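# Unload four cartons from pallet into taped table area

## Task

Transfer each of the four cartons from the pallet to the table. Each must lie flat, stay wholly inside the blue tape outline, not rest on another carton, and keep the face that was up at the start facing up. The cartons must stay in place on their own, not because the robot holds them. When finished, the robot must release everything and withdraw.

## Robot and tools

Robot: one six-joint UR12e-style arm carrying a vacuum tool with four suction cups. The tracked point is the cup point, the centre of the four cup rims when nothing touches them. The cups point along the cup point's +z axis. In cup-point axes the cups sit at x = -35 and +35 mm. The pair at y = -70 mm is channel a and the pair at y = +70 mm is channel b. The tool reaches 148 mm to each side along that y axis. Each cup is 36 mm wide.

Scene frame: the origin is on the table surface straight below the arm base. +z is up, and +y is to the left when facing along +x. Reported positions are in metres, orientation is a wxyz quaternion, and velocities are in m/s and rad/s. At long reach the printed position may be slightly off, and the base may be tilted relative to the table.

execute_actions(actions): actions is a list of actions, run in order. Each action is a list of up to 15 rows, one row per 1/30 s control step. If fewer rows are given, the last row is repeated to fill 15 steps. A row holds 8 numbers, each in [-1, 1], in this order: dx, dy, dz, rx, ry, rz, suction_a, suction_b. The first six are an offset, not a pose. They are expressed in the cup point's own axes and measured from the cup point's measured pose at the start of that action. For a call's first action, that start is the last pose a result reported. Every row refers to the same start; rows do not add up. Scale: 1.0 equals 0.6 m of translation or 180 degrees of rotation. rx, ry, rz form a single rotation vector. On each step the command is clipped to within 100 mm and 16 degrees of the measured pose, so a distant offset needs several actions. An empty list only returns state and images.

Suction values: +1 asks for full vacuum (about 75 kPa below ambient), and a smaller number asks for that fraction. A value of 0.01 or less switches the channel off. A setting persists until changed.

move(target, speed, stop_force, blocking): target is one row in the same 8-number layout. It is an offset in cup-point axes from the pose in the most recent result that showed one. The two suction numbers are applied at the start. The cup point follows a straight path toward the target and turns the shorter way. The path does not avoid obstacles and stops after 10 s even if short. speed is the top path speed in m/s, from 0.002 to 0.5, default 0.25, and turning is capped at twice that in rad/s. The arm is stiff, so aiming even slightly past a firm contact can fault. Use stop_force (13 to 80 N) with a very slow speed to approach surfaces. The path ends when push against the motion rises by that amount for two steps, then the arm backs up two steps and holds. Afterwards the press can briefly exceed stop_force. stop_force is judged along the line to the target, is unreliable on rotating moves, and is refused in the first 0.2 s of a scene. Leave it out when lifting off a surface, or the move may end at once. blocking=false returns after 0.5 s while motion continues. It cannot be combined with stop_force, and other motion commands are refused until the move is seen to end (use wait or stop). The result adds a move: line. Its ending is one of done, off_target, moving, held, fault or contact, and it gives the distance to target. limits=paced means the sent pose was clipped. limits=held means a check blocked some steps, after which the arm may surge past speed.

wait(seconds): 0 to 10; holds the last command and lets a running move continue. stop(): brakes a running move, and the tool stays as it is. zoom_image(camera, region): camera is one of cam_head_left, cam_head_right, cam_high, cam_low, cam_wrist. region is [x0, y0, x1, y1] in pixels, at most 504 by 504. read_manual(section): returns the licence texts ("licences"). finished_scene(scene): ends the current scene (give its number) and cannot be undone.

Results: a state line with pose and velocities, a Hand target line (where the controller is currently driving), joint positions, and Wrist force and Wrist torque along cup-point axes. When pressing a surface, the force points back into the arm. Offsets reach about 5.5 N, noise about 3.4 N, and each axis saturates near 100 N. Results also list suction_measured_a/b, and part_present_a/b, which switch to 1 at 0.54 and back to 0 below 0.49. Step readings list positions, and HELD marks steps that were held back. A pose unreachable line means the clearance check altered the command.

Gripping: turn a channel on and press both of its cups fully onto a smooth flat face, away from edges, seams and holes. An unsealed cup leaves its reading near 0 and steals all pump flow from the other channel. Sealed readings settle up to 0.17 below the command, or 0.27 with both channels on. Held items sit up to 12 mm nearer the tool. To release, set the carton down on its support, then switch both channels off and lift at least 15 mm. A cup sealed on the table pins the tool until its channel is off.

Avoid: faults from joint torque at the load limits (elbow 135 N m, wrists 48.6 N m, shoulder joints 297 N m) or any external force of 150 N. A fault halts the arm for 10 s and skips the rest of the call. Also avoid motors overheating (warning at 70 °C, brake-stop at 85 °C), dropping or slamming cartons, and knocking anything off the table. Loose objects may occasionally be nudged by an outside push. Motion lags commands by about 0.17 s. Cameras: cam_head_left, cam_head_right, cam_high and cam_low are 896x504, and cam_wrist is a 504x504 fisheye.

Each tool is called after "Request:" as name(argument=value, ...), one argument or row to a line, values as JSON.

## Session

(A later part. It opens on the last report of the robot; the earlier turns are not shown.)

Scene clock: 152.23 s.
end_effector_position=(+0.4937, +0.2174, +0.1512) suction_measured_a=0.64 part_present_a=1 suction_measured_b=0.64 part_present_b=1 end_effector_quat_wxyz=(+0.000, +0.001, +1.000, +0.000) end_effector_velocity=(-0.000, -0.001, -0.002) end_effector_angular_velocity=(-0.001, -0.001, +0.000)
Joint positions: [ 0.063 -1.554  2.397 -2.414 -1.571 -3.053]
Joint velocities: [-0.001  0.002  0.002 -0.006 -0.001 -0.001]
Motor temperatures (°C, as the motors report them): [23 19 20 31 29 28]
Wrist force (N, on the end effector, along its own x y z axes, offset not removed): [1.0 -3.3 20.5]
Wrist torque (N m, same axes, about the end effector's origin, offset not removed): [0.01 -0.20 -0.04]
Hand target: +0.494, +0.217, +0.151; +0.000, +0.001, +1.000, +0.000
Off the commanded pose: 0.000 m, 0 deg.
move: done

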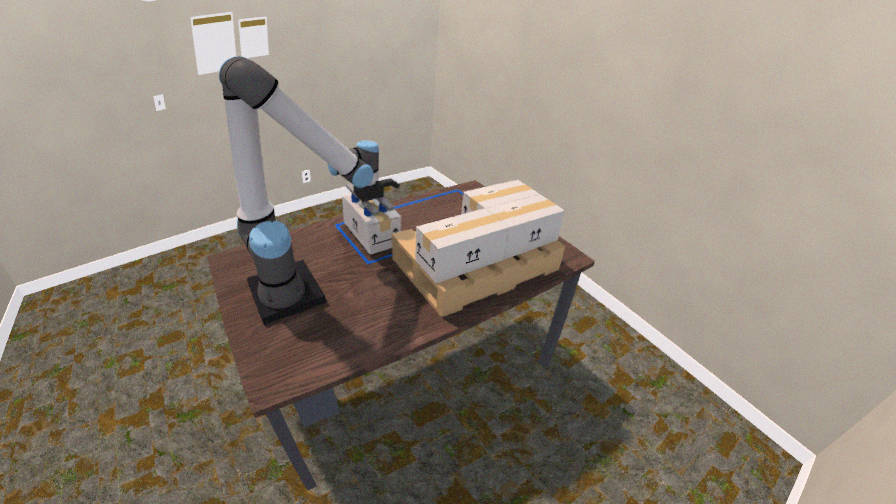

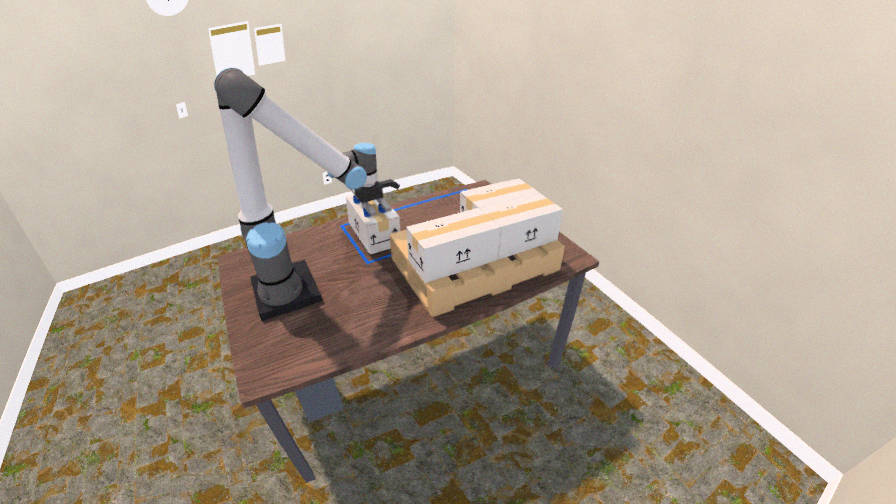

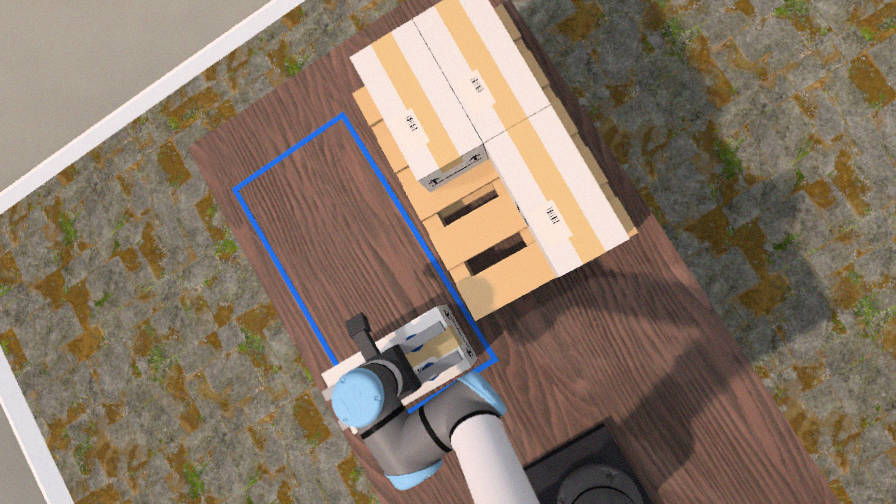

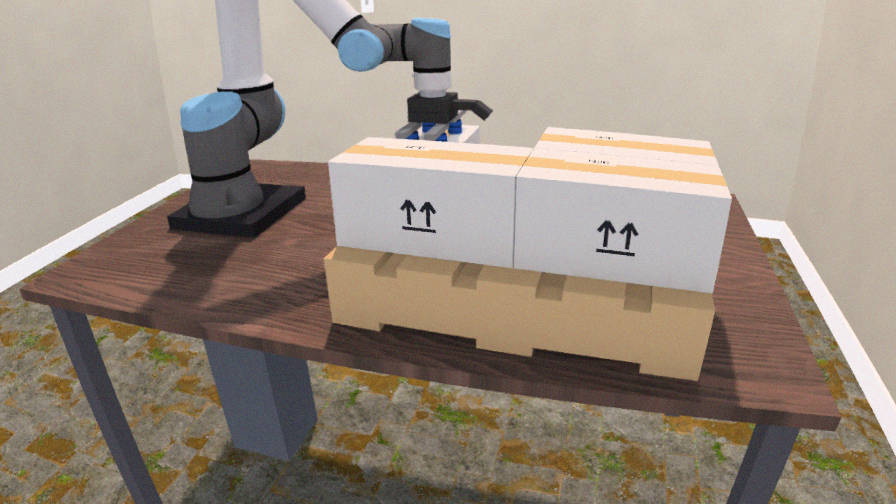

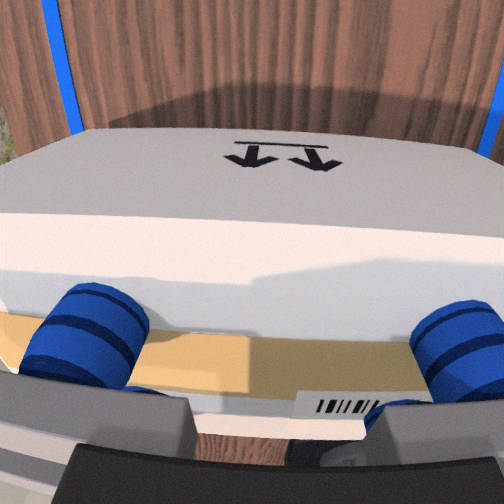

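Well centred. Set down.

Request:
move(
  target=[0,0,0.04,0,0,0,1,1],
  speed=0.012,
  stop_force=15,
)

Request:
execute_actions(
  actions=[
    [[0,0,0,0,0,0,0,0]],
    [[0,0,-0.05,0,0,0,0,0]],
  ],
)

Request:
move(
  target=[-0.25,0,-0.3,0,0,0,0,0],
  speed=0.4,
)

Scene clock: 160.73 s.
end_effector_position=(+0.4937, +0.2173, +0.1362) suction_measured_a=0.64 part_present_a=1 suction_measured_b=0.64 part_present_b=1 end_effector_quat_wxyz=(+0.001, +0.001, +1.000, +0.000) end_effector_velocity=(-0.002, -0.000, +0.002) end_effector_angular_velocity=(+0.000, +0.007, -0.001)
Joint positions: [ 0.063 -1.527  2.408 -2.453 -1.571 -3.053]
Joint velocities: [-0.001 -0.005 -0.001  0.014  0.001 -0.   ]
Motor temperatures (°C, as the motors report them): [23 19 20 31 29 28]
Wrist force (N, on the end effector, along its own x y z axes, offset not removed): [-12.7 4.2 -22.6]
Wrist torque (N m, same axes, about the end effector's origin, offset not removed): [1.61 -0.17 0.03]
Hand target: +0.494, +0.217, +0.137; +0.000, +0.001, +1.000, +0.000
Off the commanded pose: 0.009 m, 0 deg.
move: contact

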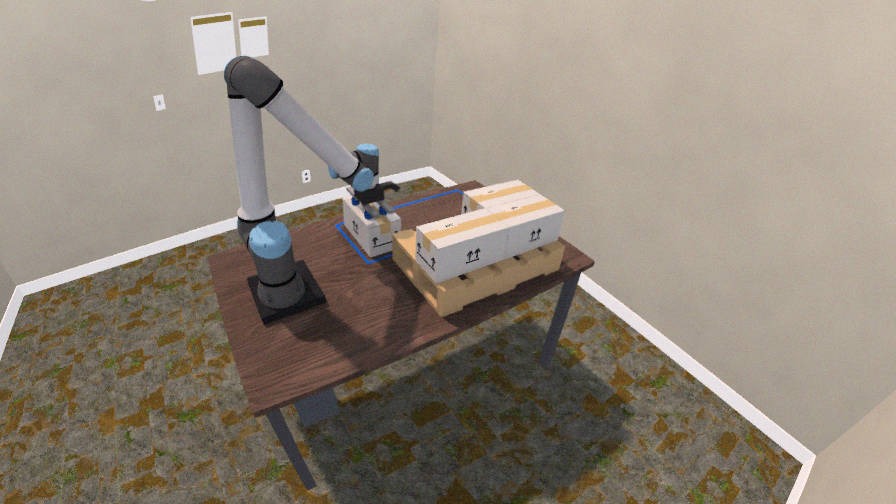

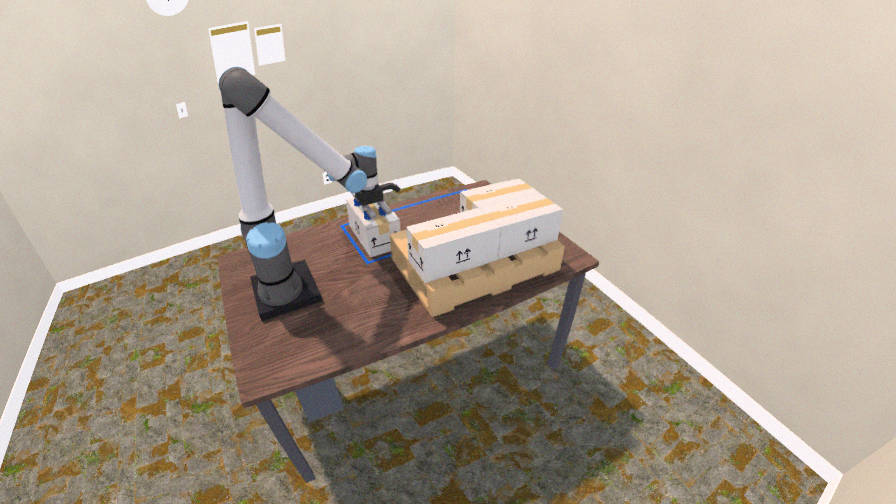

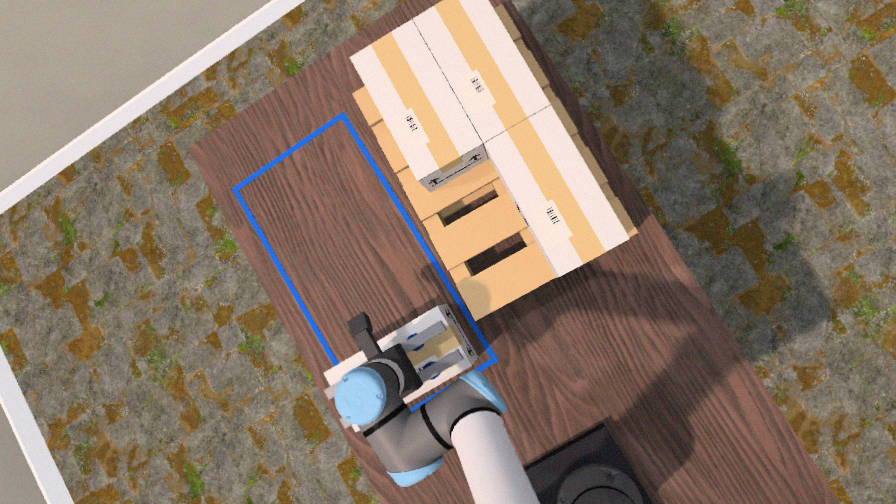

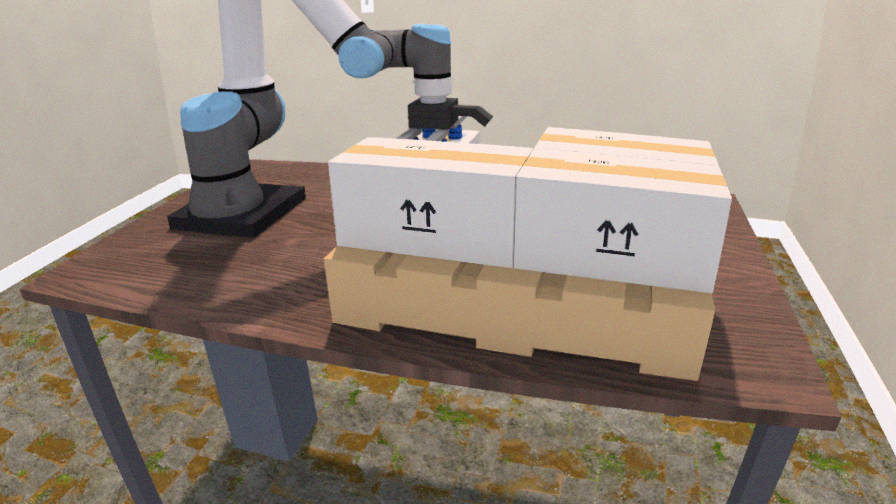

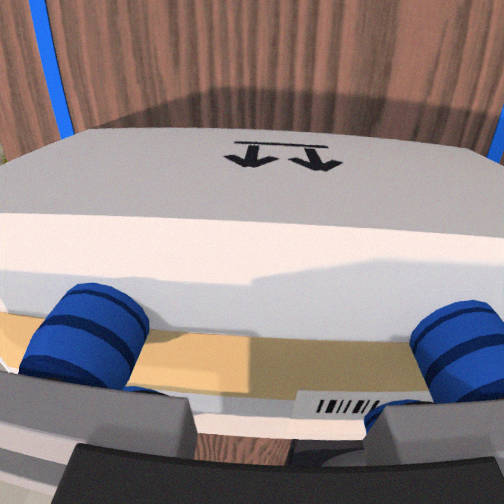

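Scene clock: 161.73 s.
end_effector_position=(+0.4938, +0.2175, +0.1652) suction_measured_a=0.01 part_present_a=0 suction_measured_b=0.01 part_present_b=0 end_effector_quat_wxyz=(+0.001, +0.001, +1.000, +0.000) end_effector_velocity=(-0.000, -0.000, +0.008) end_effector_angular_velocity=(+0.000, +0.001, -0.000)
Joint positions: [ 0.063 -1.579  2.385 -2.379 -1.571 -3.053]
Joint velocities: [-0.    -0.015 -0.007  0.023  0.     0.   ]
Motor temperatures (°C, as the motors report them): [23 19 20 31 29 28]
Wrist force (N, on the end effector, along its own x y z axes, offset not removed): [0.4 -2.0 -0.9]
Wrist torque (N m, same axes, about the end effector's origin, offset not removed): [-0.40 -0.16 0.08]
Hand target: +0.494, +0.217, +0.166; +0.001, +0.001, +1.000, +0.000
Off the commanded pose: 0.001 m, 0 deg.
Step readings (end_effector_position; steps 1 to 15: 1st action; 16 to 30: 2nd action):
0: (+0.4937, +0.2173, +0.1362)
1: (+0.4937, +0.2173, +0.1362)
2: (+0.4937, +0.2173, +0.1363)
4: (+0.4937, +0.2173, +0.1363)
8: (+0.4938, +0.2173, +0.1363)
15: (+0.4938, +0.2173, +0.1362)
16: (+0.4938, +0.2174, +0.1363)
17: (+0.4943, +0.2174, +0.1390)
19: (+0.4944, +0.2175, +0.1486)
23: (+0.4941, +0.2175, +0.1598)
30: end_effector_position above

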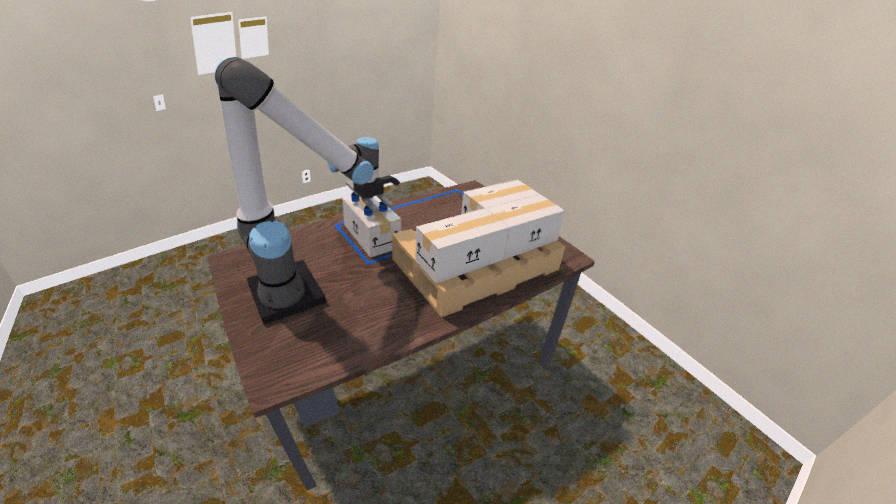

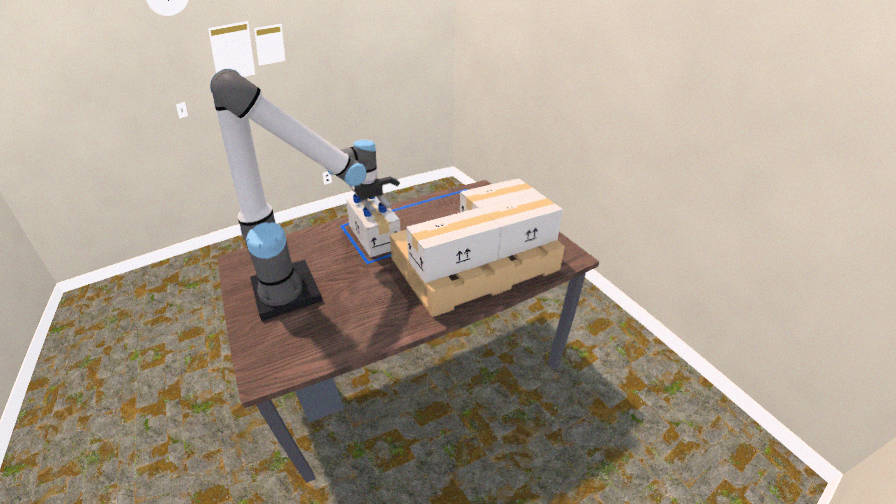

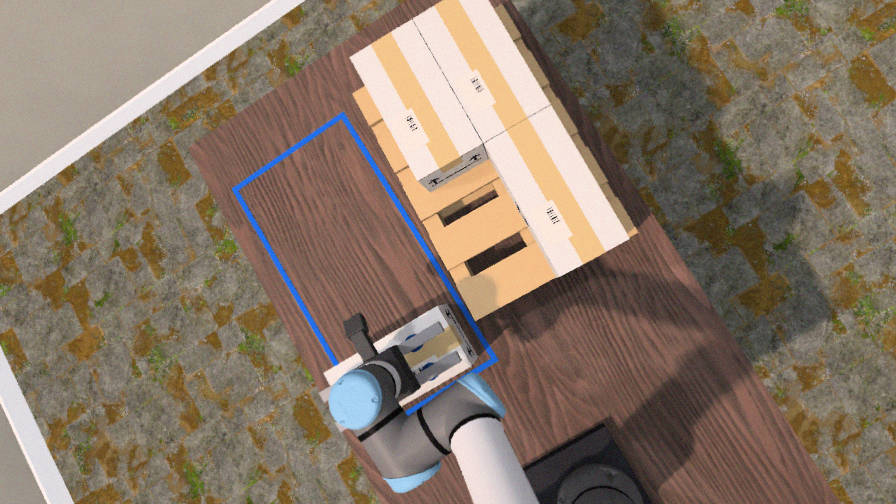

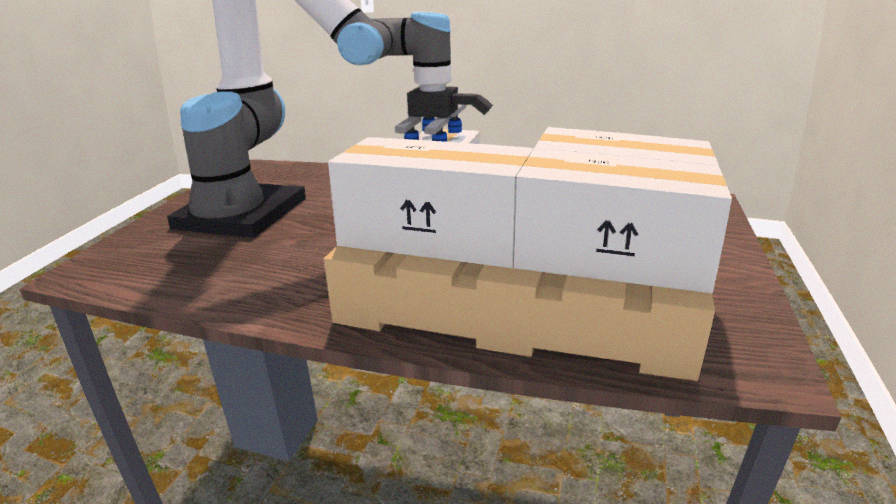

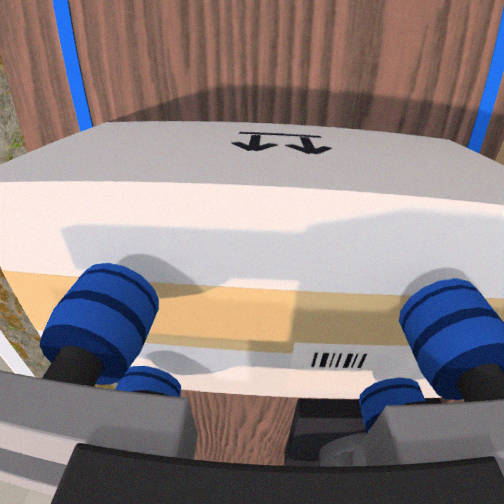

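Scene clock: 163.10 s.
end_effector_position=(+0.6435, +0.2169, +0.3450) suction_measured_a=0.01 part_present_a=0 suction_measured_b=0.01 part_present_b=0 end_effector_quat_wxyz=(+0.001, +0.001, +1.000, +0.000) end_effector_velocity=(+0.002, -0.000, +0.002) end_effector_angular_velocity=(-0.000, +0.001, -0.000)
Joint positions: [ 0.043 -1.548  1.967 -1.991 -1.571 -3.073]
Joint velocities: [-0.     0.002 -0.006  0.006 -0.    -0.   ]
Motor temperatures (°C, as the motors report them): [23 19 20 31 29 28]
Wrist force (N, on the end effector, along its own x y z axes, offset not removed): [0.8 -3.0 -0.5]
Wrist torque (N m, same axes, about the end effector's origin, offset not removed): [-0.60 -0.22 0.06]
Hand target: +0.644, +0.217, +0.345; +0.001, +0.001, +1.000, +0.000
Off the commanded pose: 0.000 m, 0 deg.
move: done

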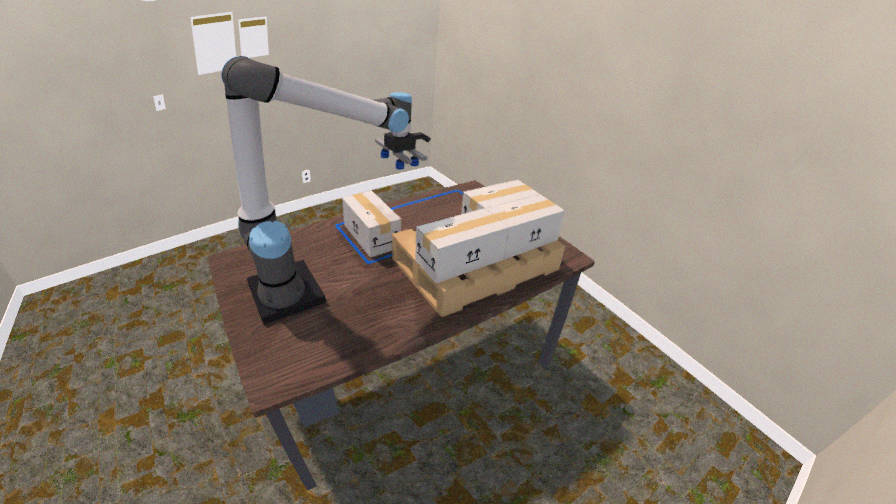

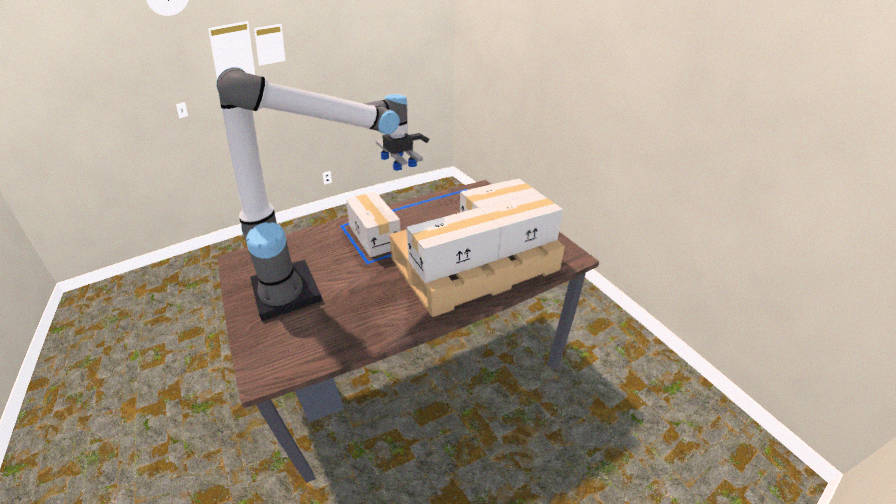

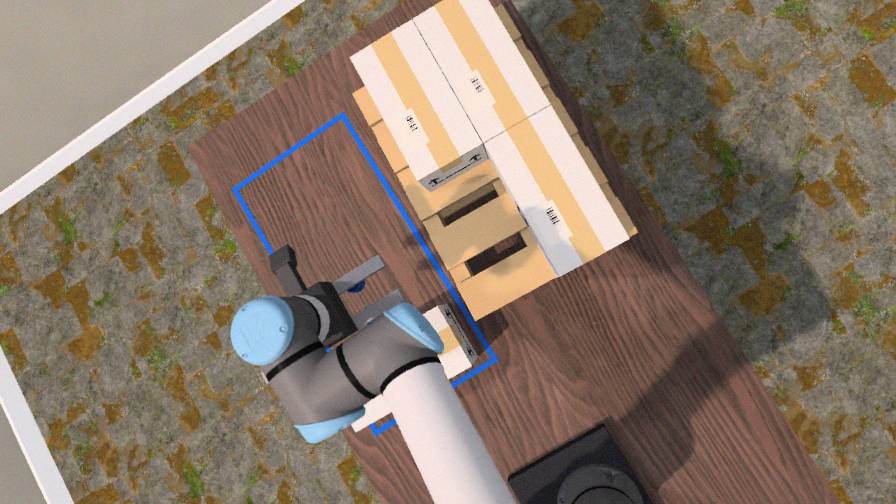

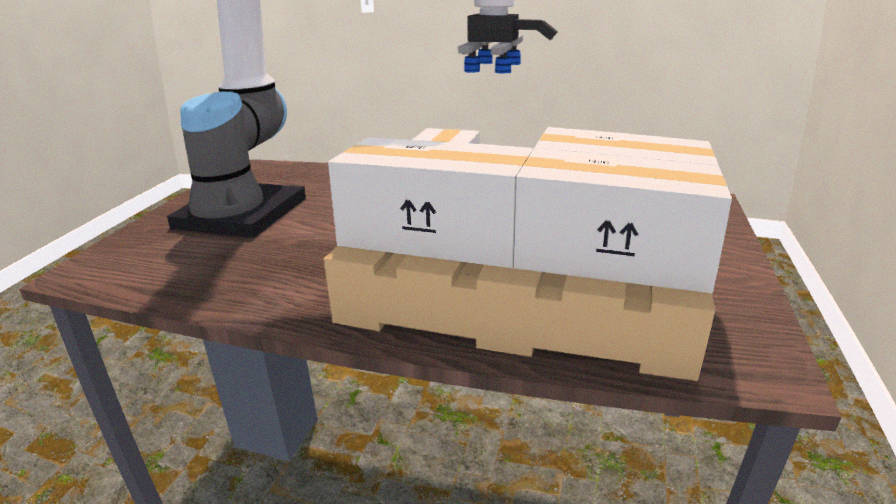

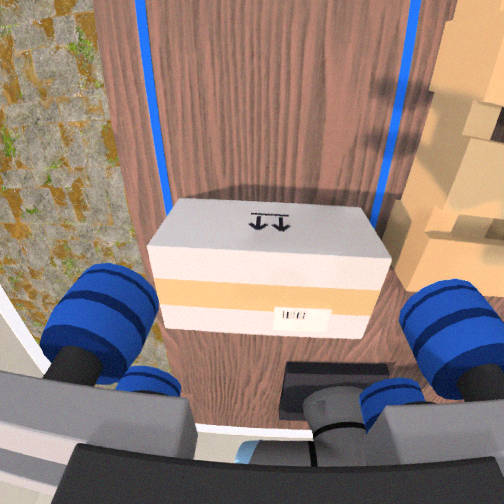

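Request:
move(
  target=[0.008,-0.802,0.08,0,0,0.511,0,0],
  speed=0.45,
)

Request:
move(
  target=[0,0,0.046,0,0,0,0,0],
  speed=0.05,
)

Request:
zoom_image(
  camera="cam_low",
  region=[320,60,580,200],
)

Scene clock: 174.33 s.
end_effector_position=(+0.6375, -0.2637, +0.2967) suction_measured_a=0.01 part_present_a=0 suction_measured_b=0.01 part_present_b=0 end_effector_quat_wxyz=(+0.000, +0.720, +0.694, +0.001) end_effector_velocity=(+0.001, -0.002, +0.001) end_effector_angular_velocity=(-0.000, -0.002, -0.008)
Joint positions: [-0.671 -1.492  2.001 -2.082 -1.57  -2.182]
Joint velocities: [-0.002  0.001 -0.003 -0.     0.001  0.005]
Motor temperatures (°C, as the motors report them): [23 19 20 31 29 28]
Wrist force (N, on the end effector, along its own x y z axes, offset not removed): [2.0 -2.1 -2.6]
Wrist torque (N m, same axes, about the end effector's origin, offset not removed): [-0.33 -0.35 0.02]
Hand target: +0.637, -0.264, +0.297; +0.000, +0.720, +0.694, +0.001
Off the commanded pose: 0.001 m, 0 deg.
move: done

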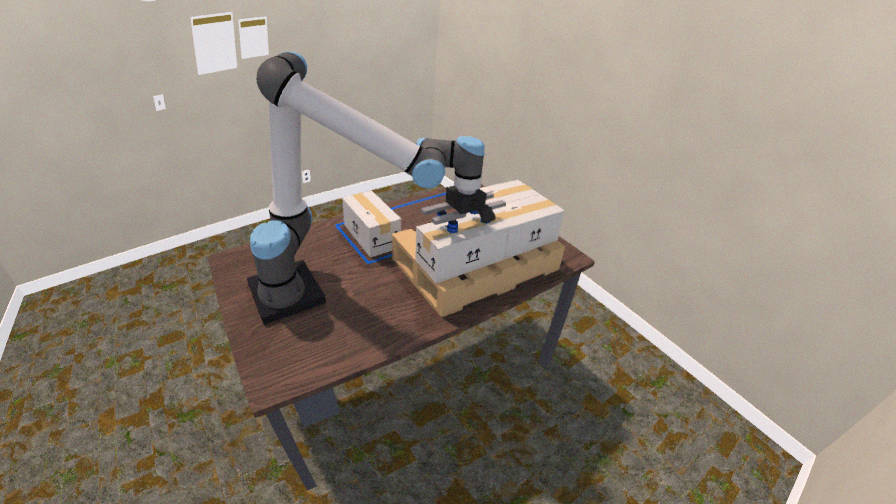

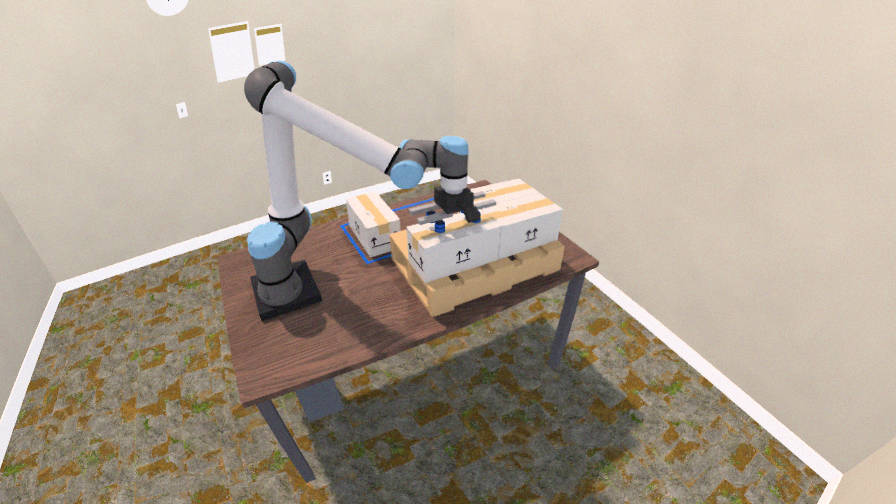

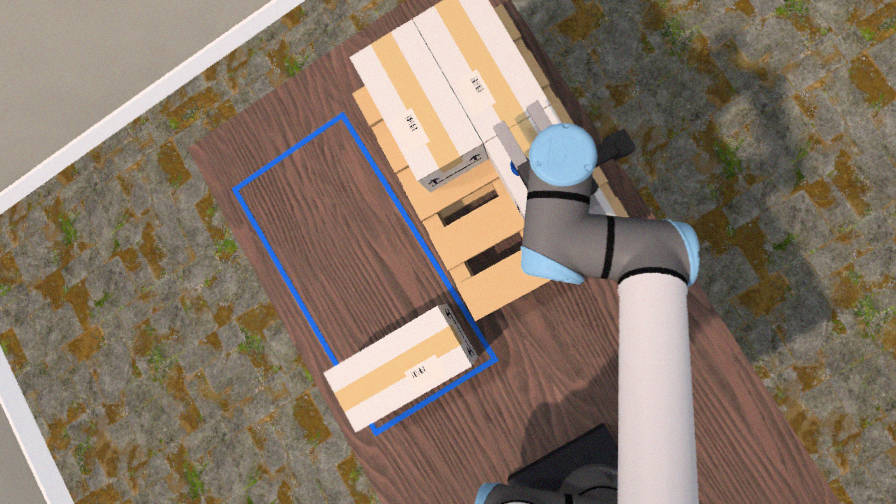

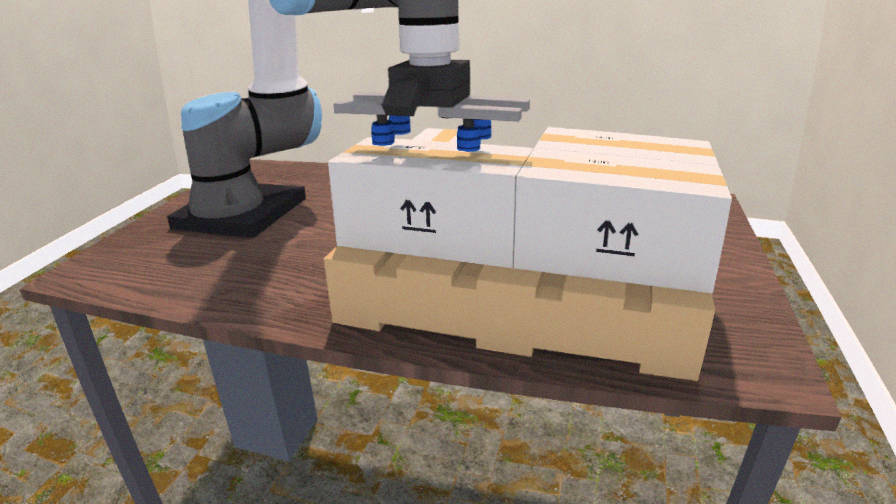

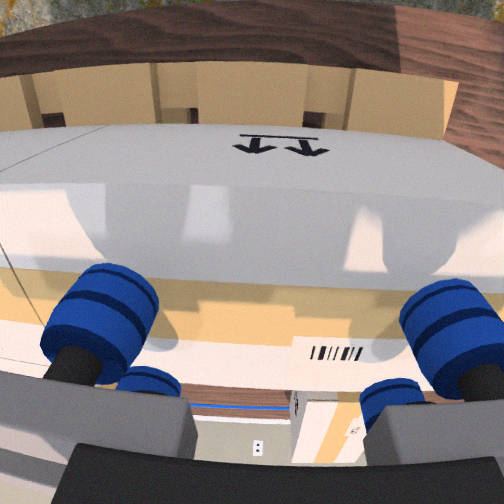

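Scene clock: 175.33 s.
end_effector_position=(+0.6375, -0.2637, +0.2695) suction_measured_a=0.01 part_present_a=0 suction_measured_b=0.01 part_present_b=0 end_effector_quat_wxyz=(+0.000, +0.720, +0.694, +0.001) end_effector_velocity=(+0.000, -0.000, -0.003) end_effector_angular_velocity=(-0.001, +0.001, +0.001)
Joint positions: [-0.671 -1.467  2.029 -2.134 -1.57  -2.182]
Joint velocities: [ 0.001  0.003  0.002 -0.005 -0.002 -0.   ]
Motor temperatures (°C, as the motors report them): [23 19 20 31 29 28]
Wrist force (N, on the end effector, along its own x y z axes, offset not removed): [2.1 -1.7 -14.1]
Wrist torque (N m, same axes, about the end effector's origin, offset not removed): [0.00 -0.33 0.11]
Hand target: +0.637, -0.264, +0.269; +0.000, +0.720, +0.694, +0.001
Off the commanded pose: 0.000 m, 0 deg.
move: done

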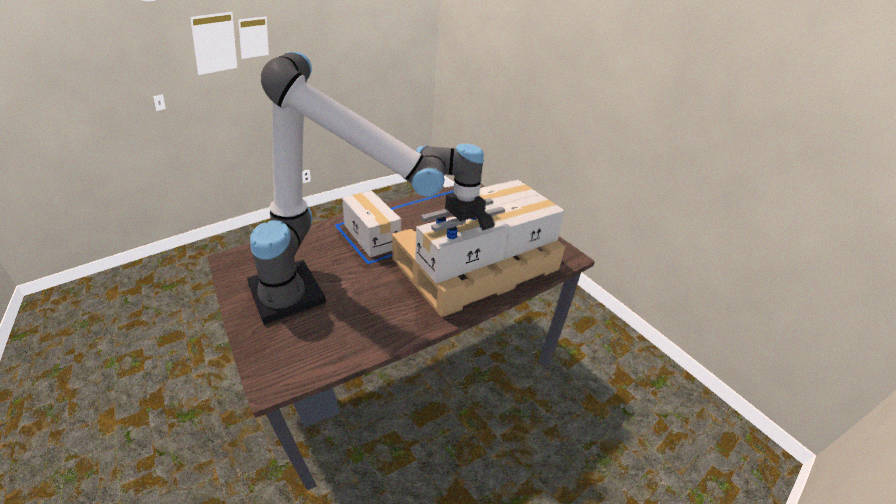

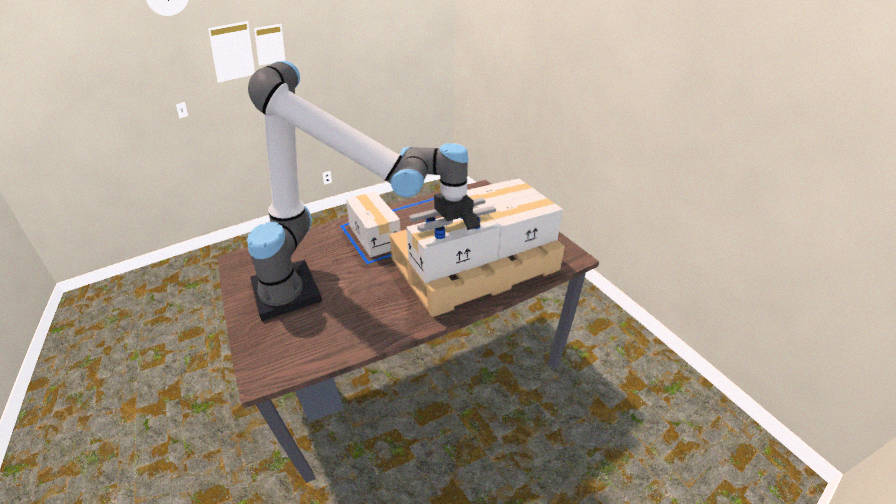

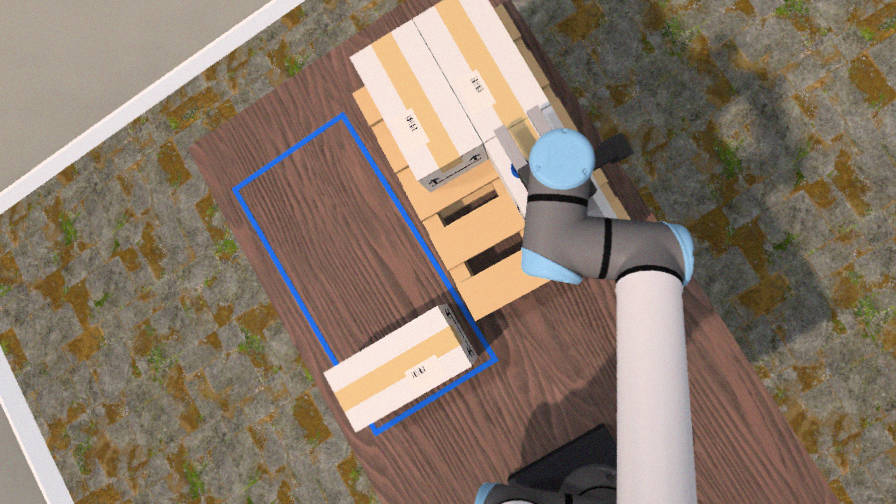

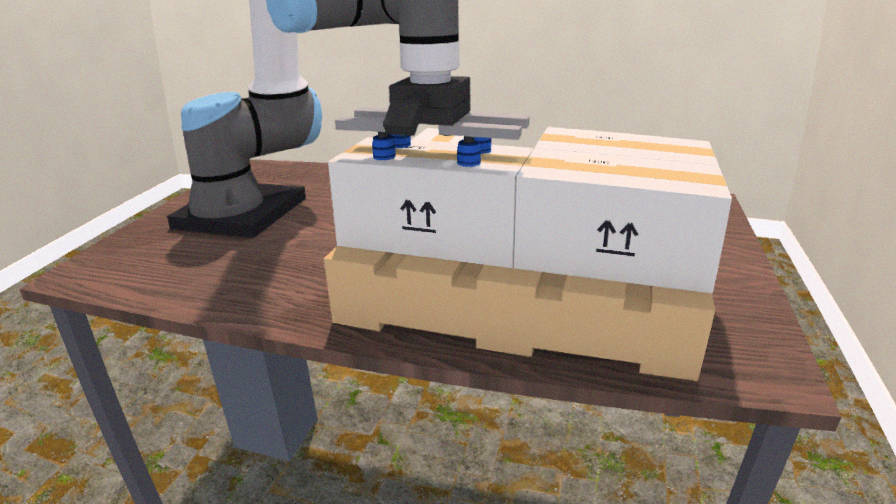

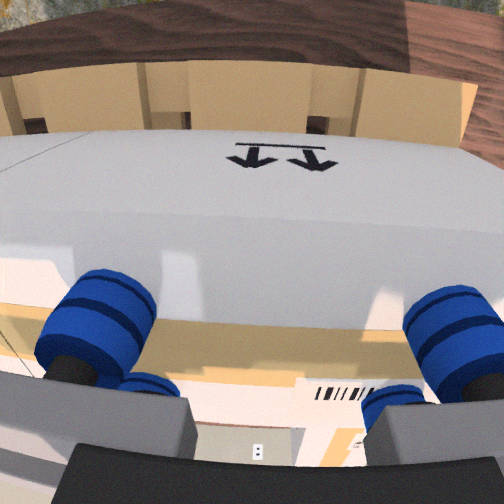

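Region (320, 60, 580, 200) of cam_low's 896x504 image, scaled by 1.938, with more detail than that image has; it fills the top 271 rows of this view, and the rest is white.

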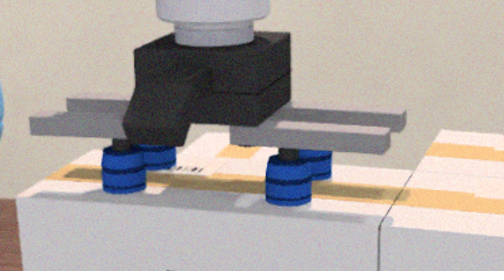

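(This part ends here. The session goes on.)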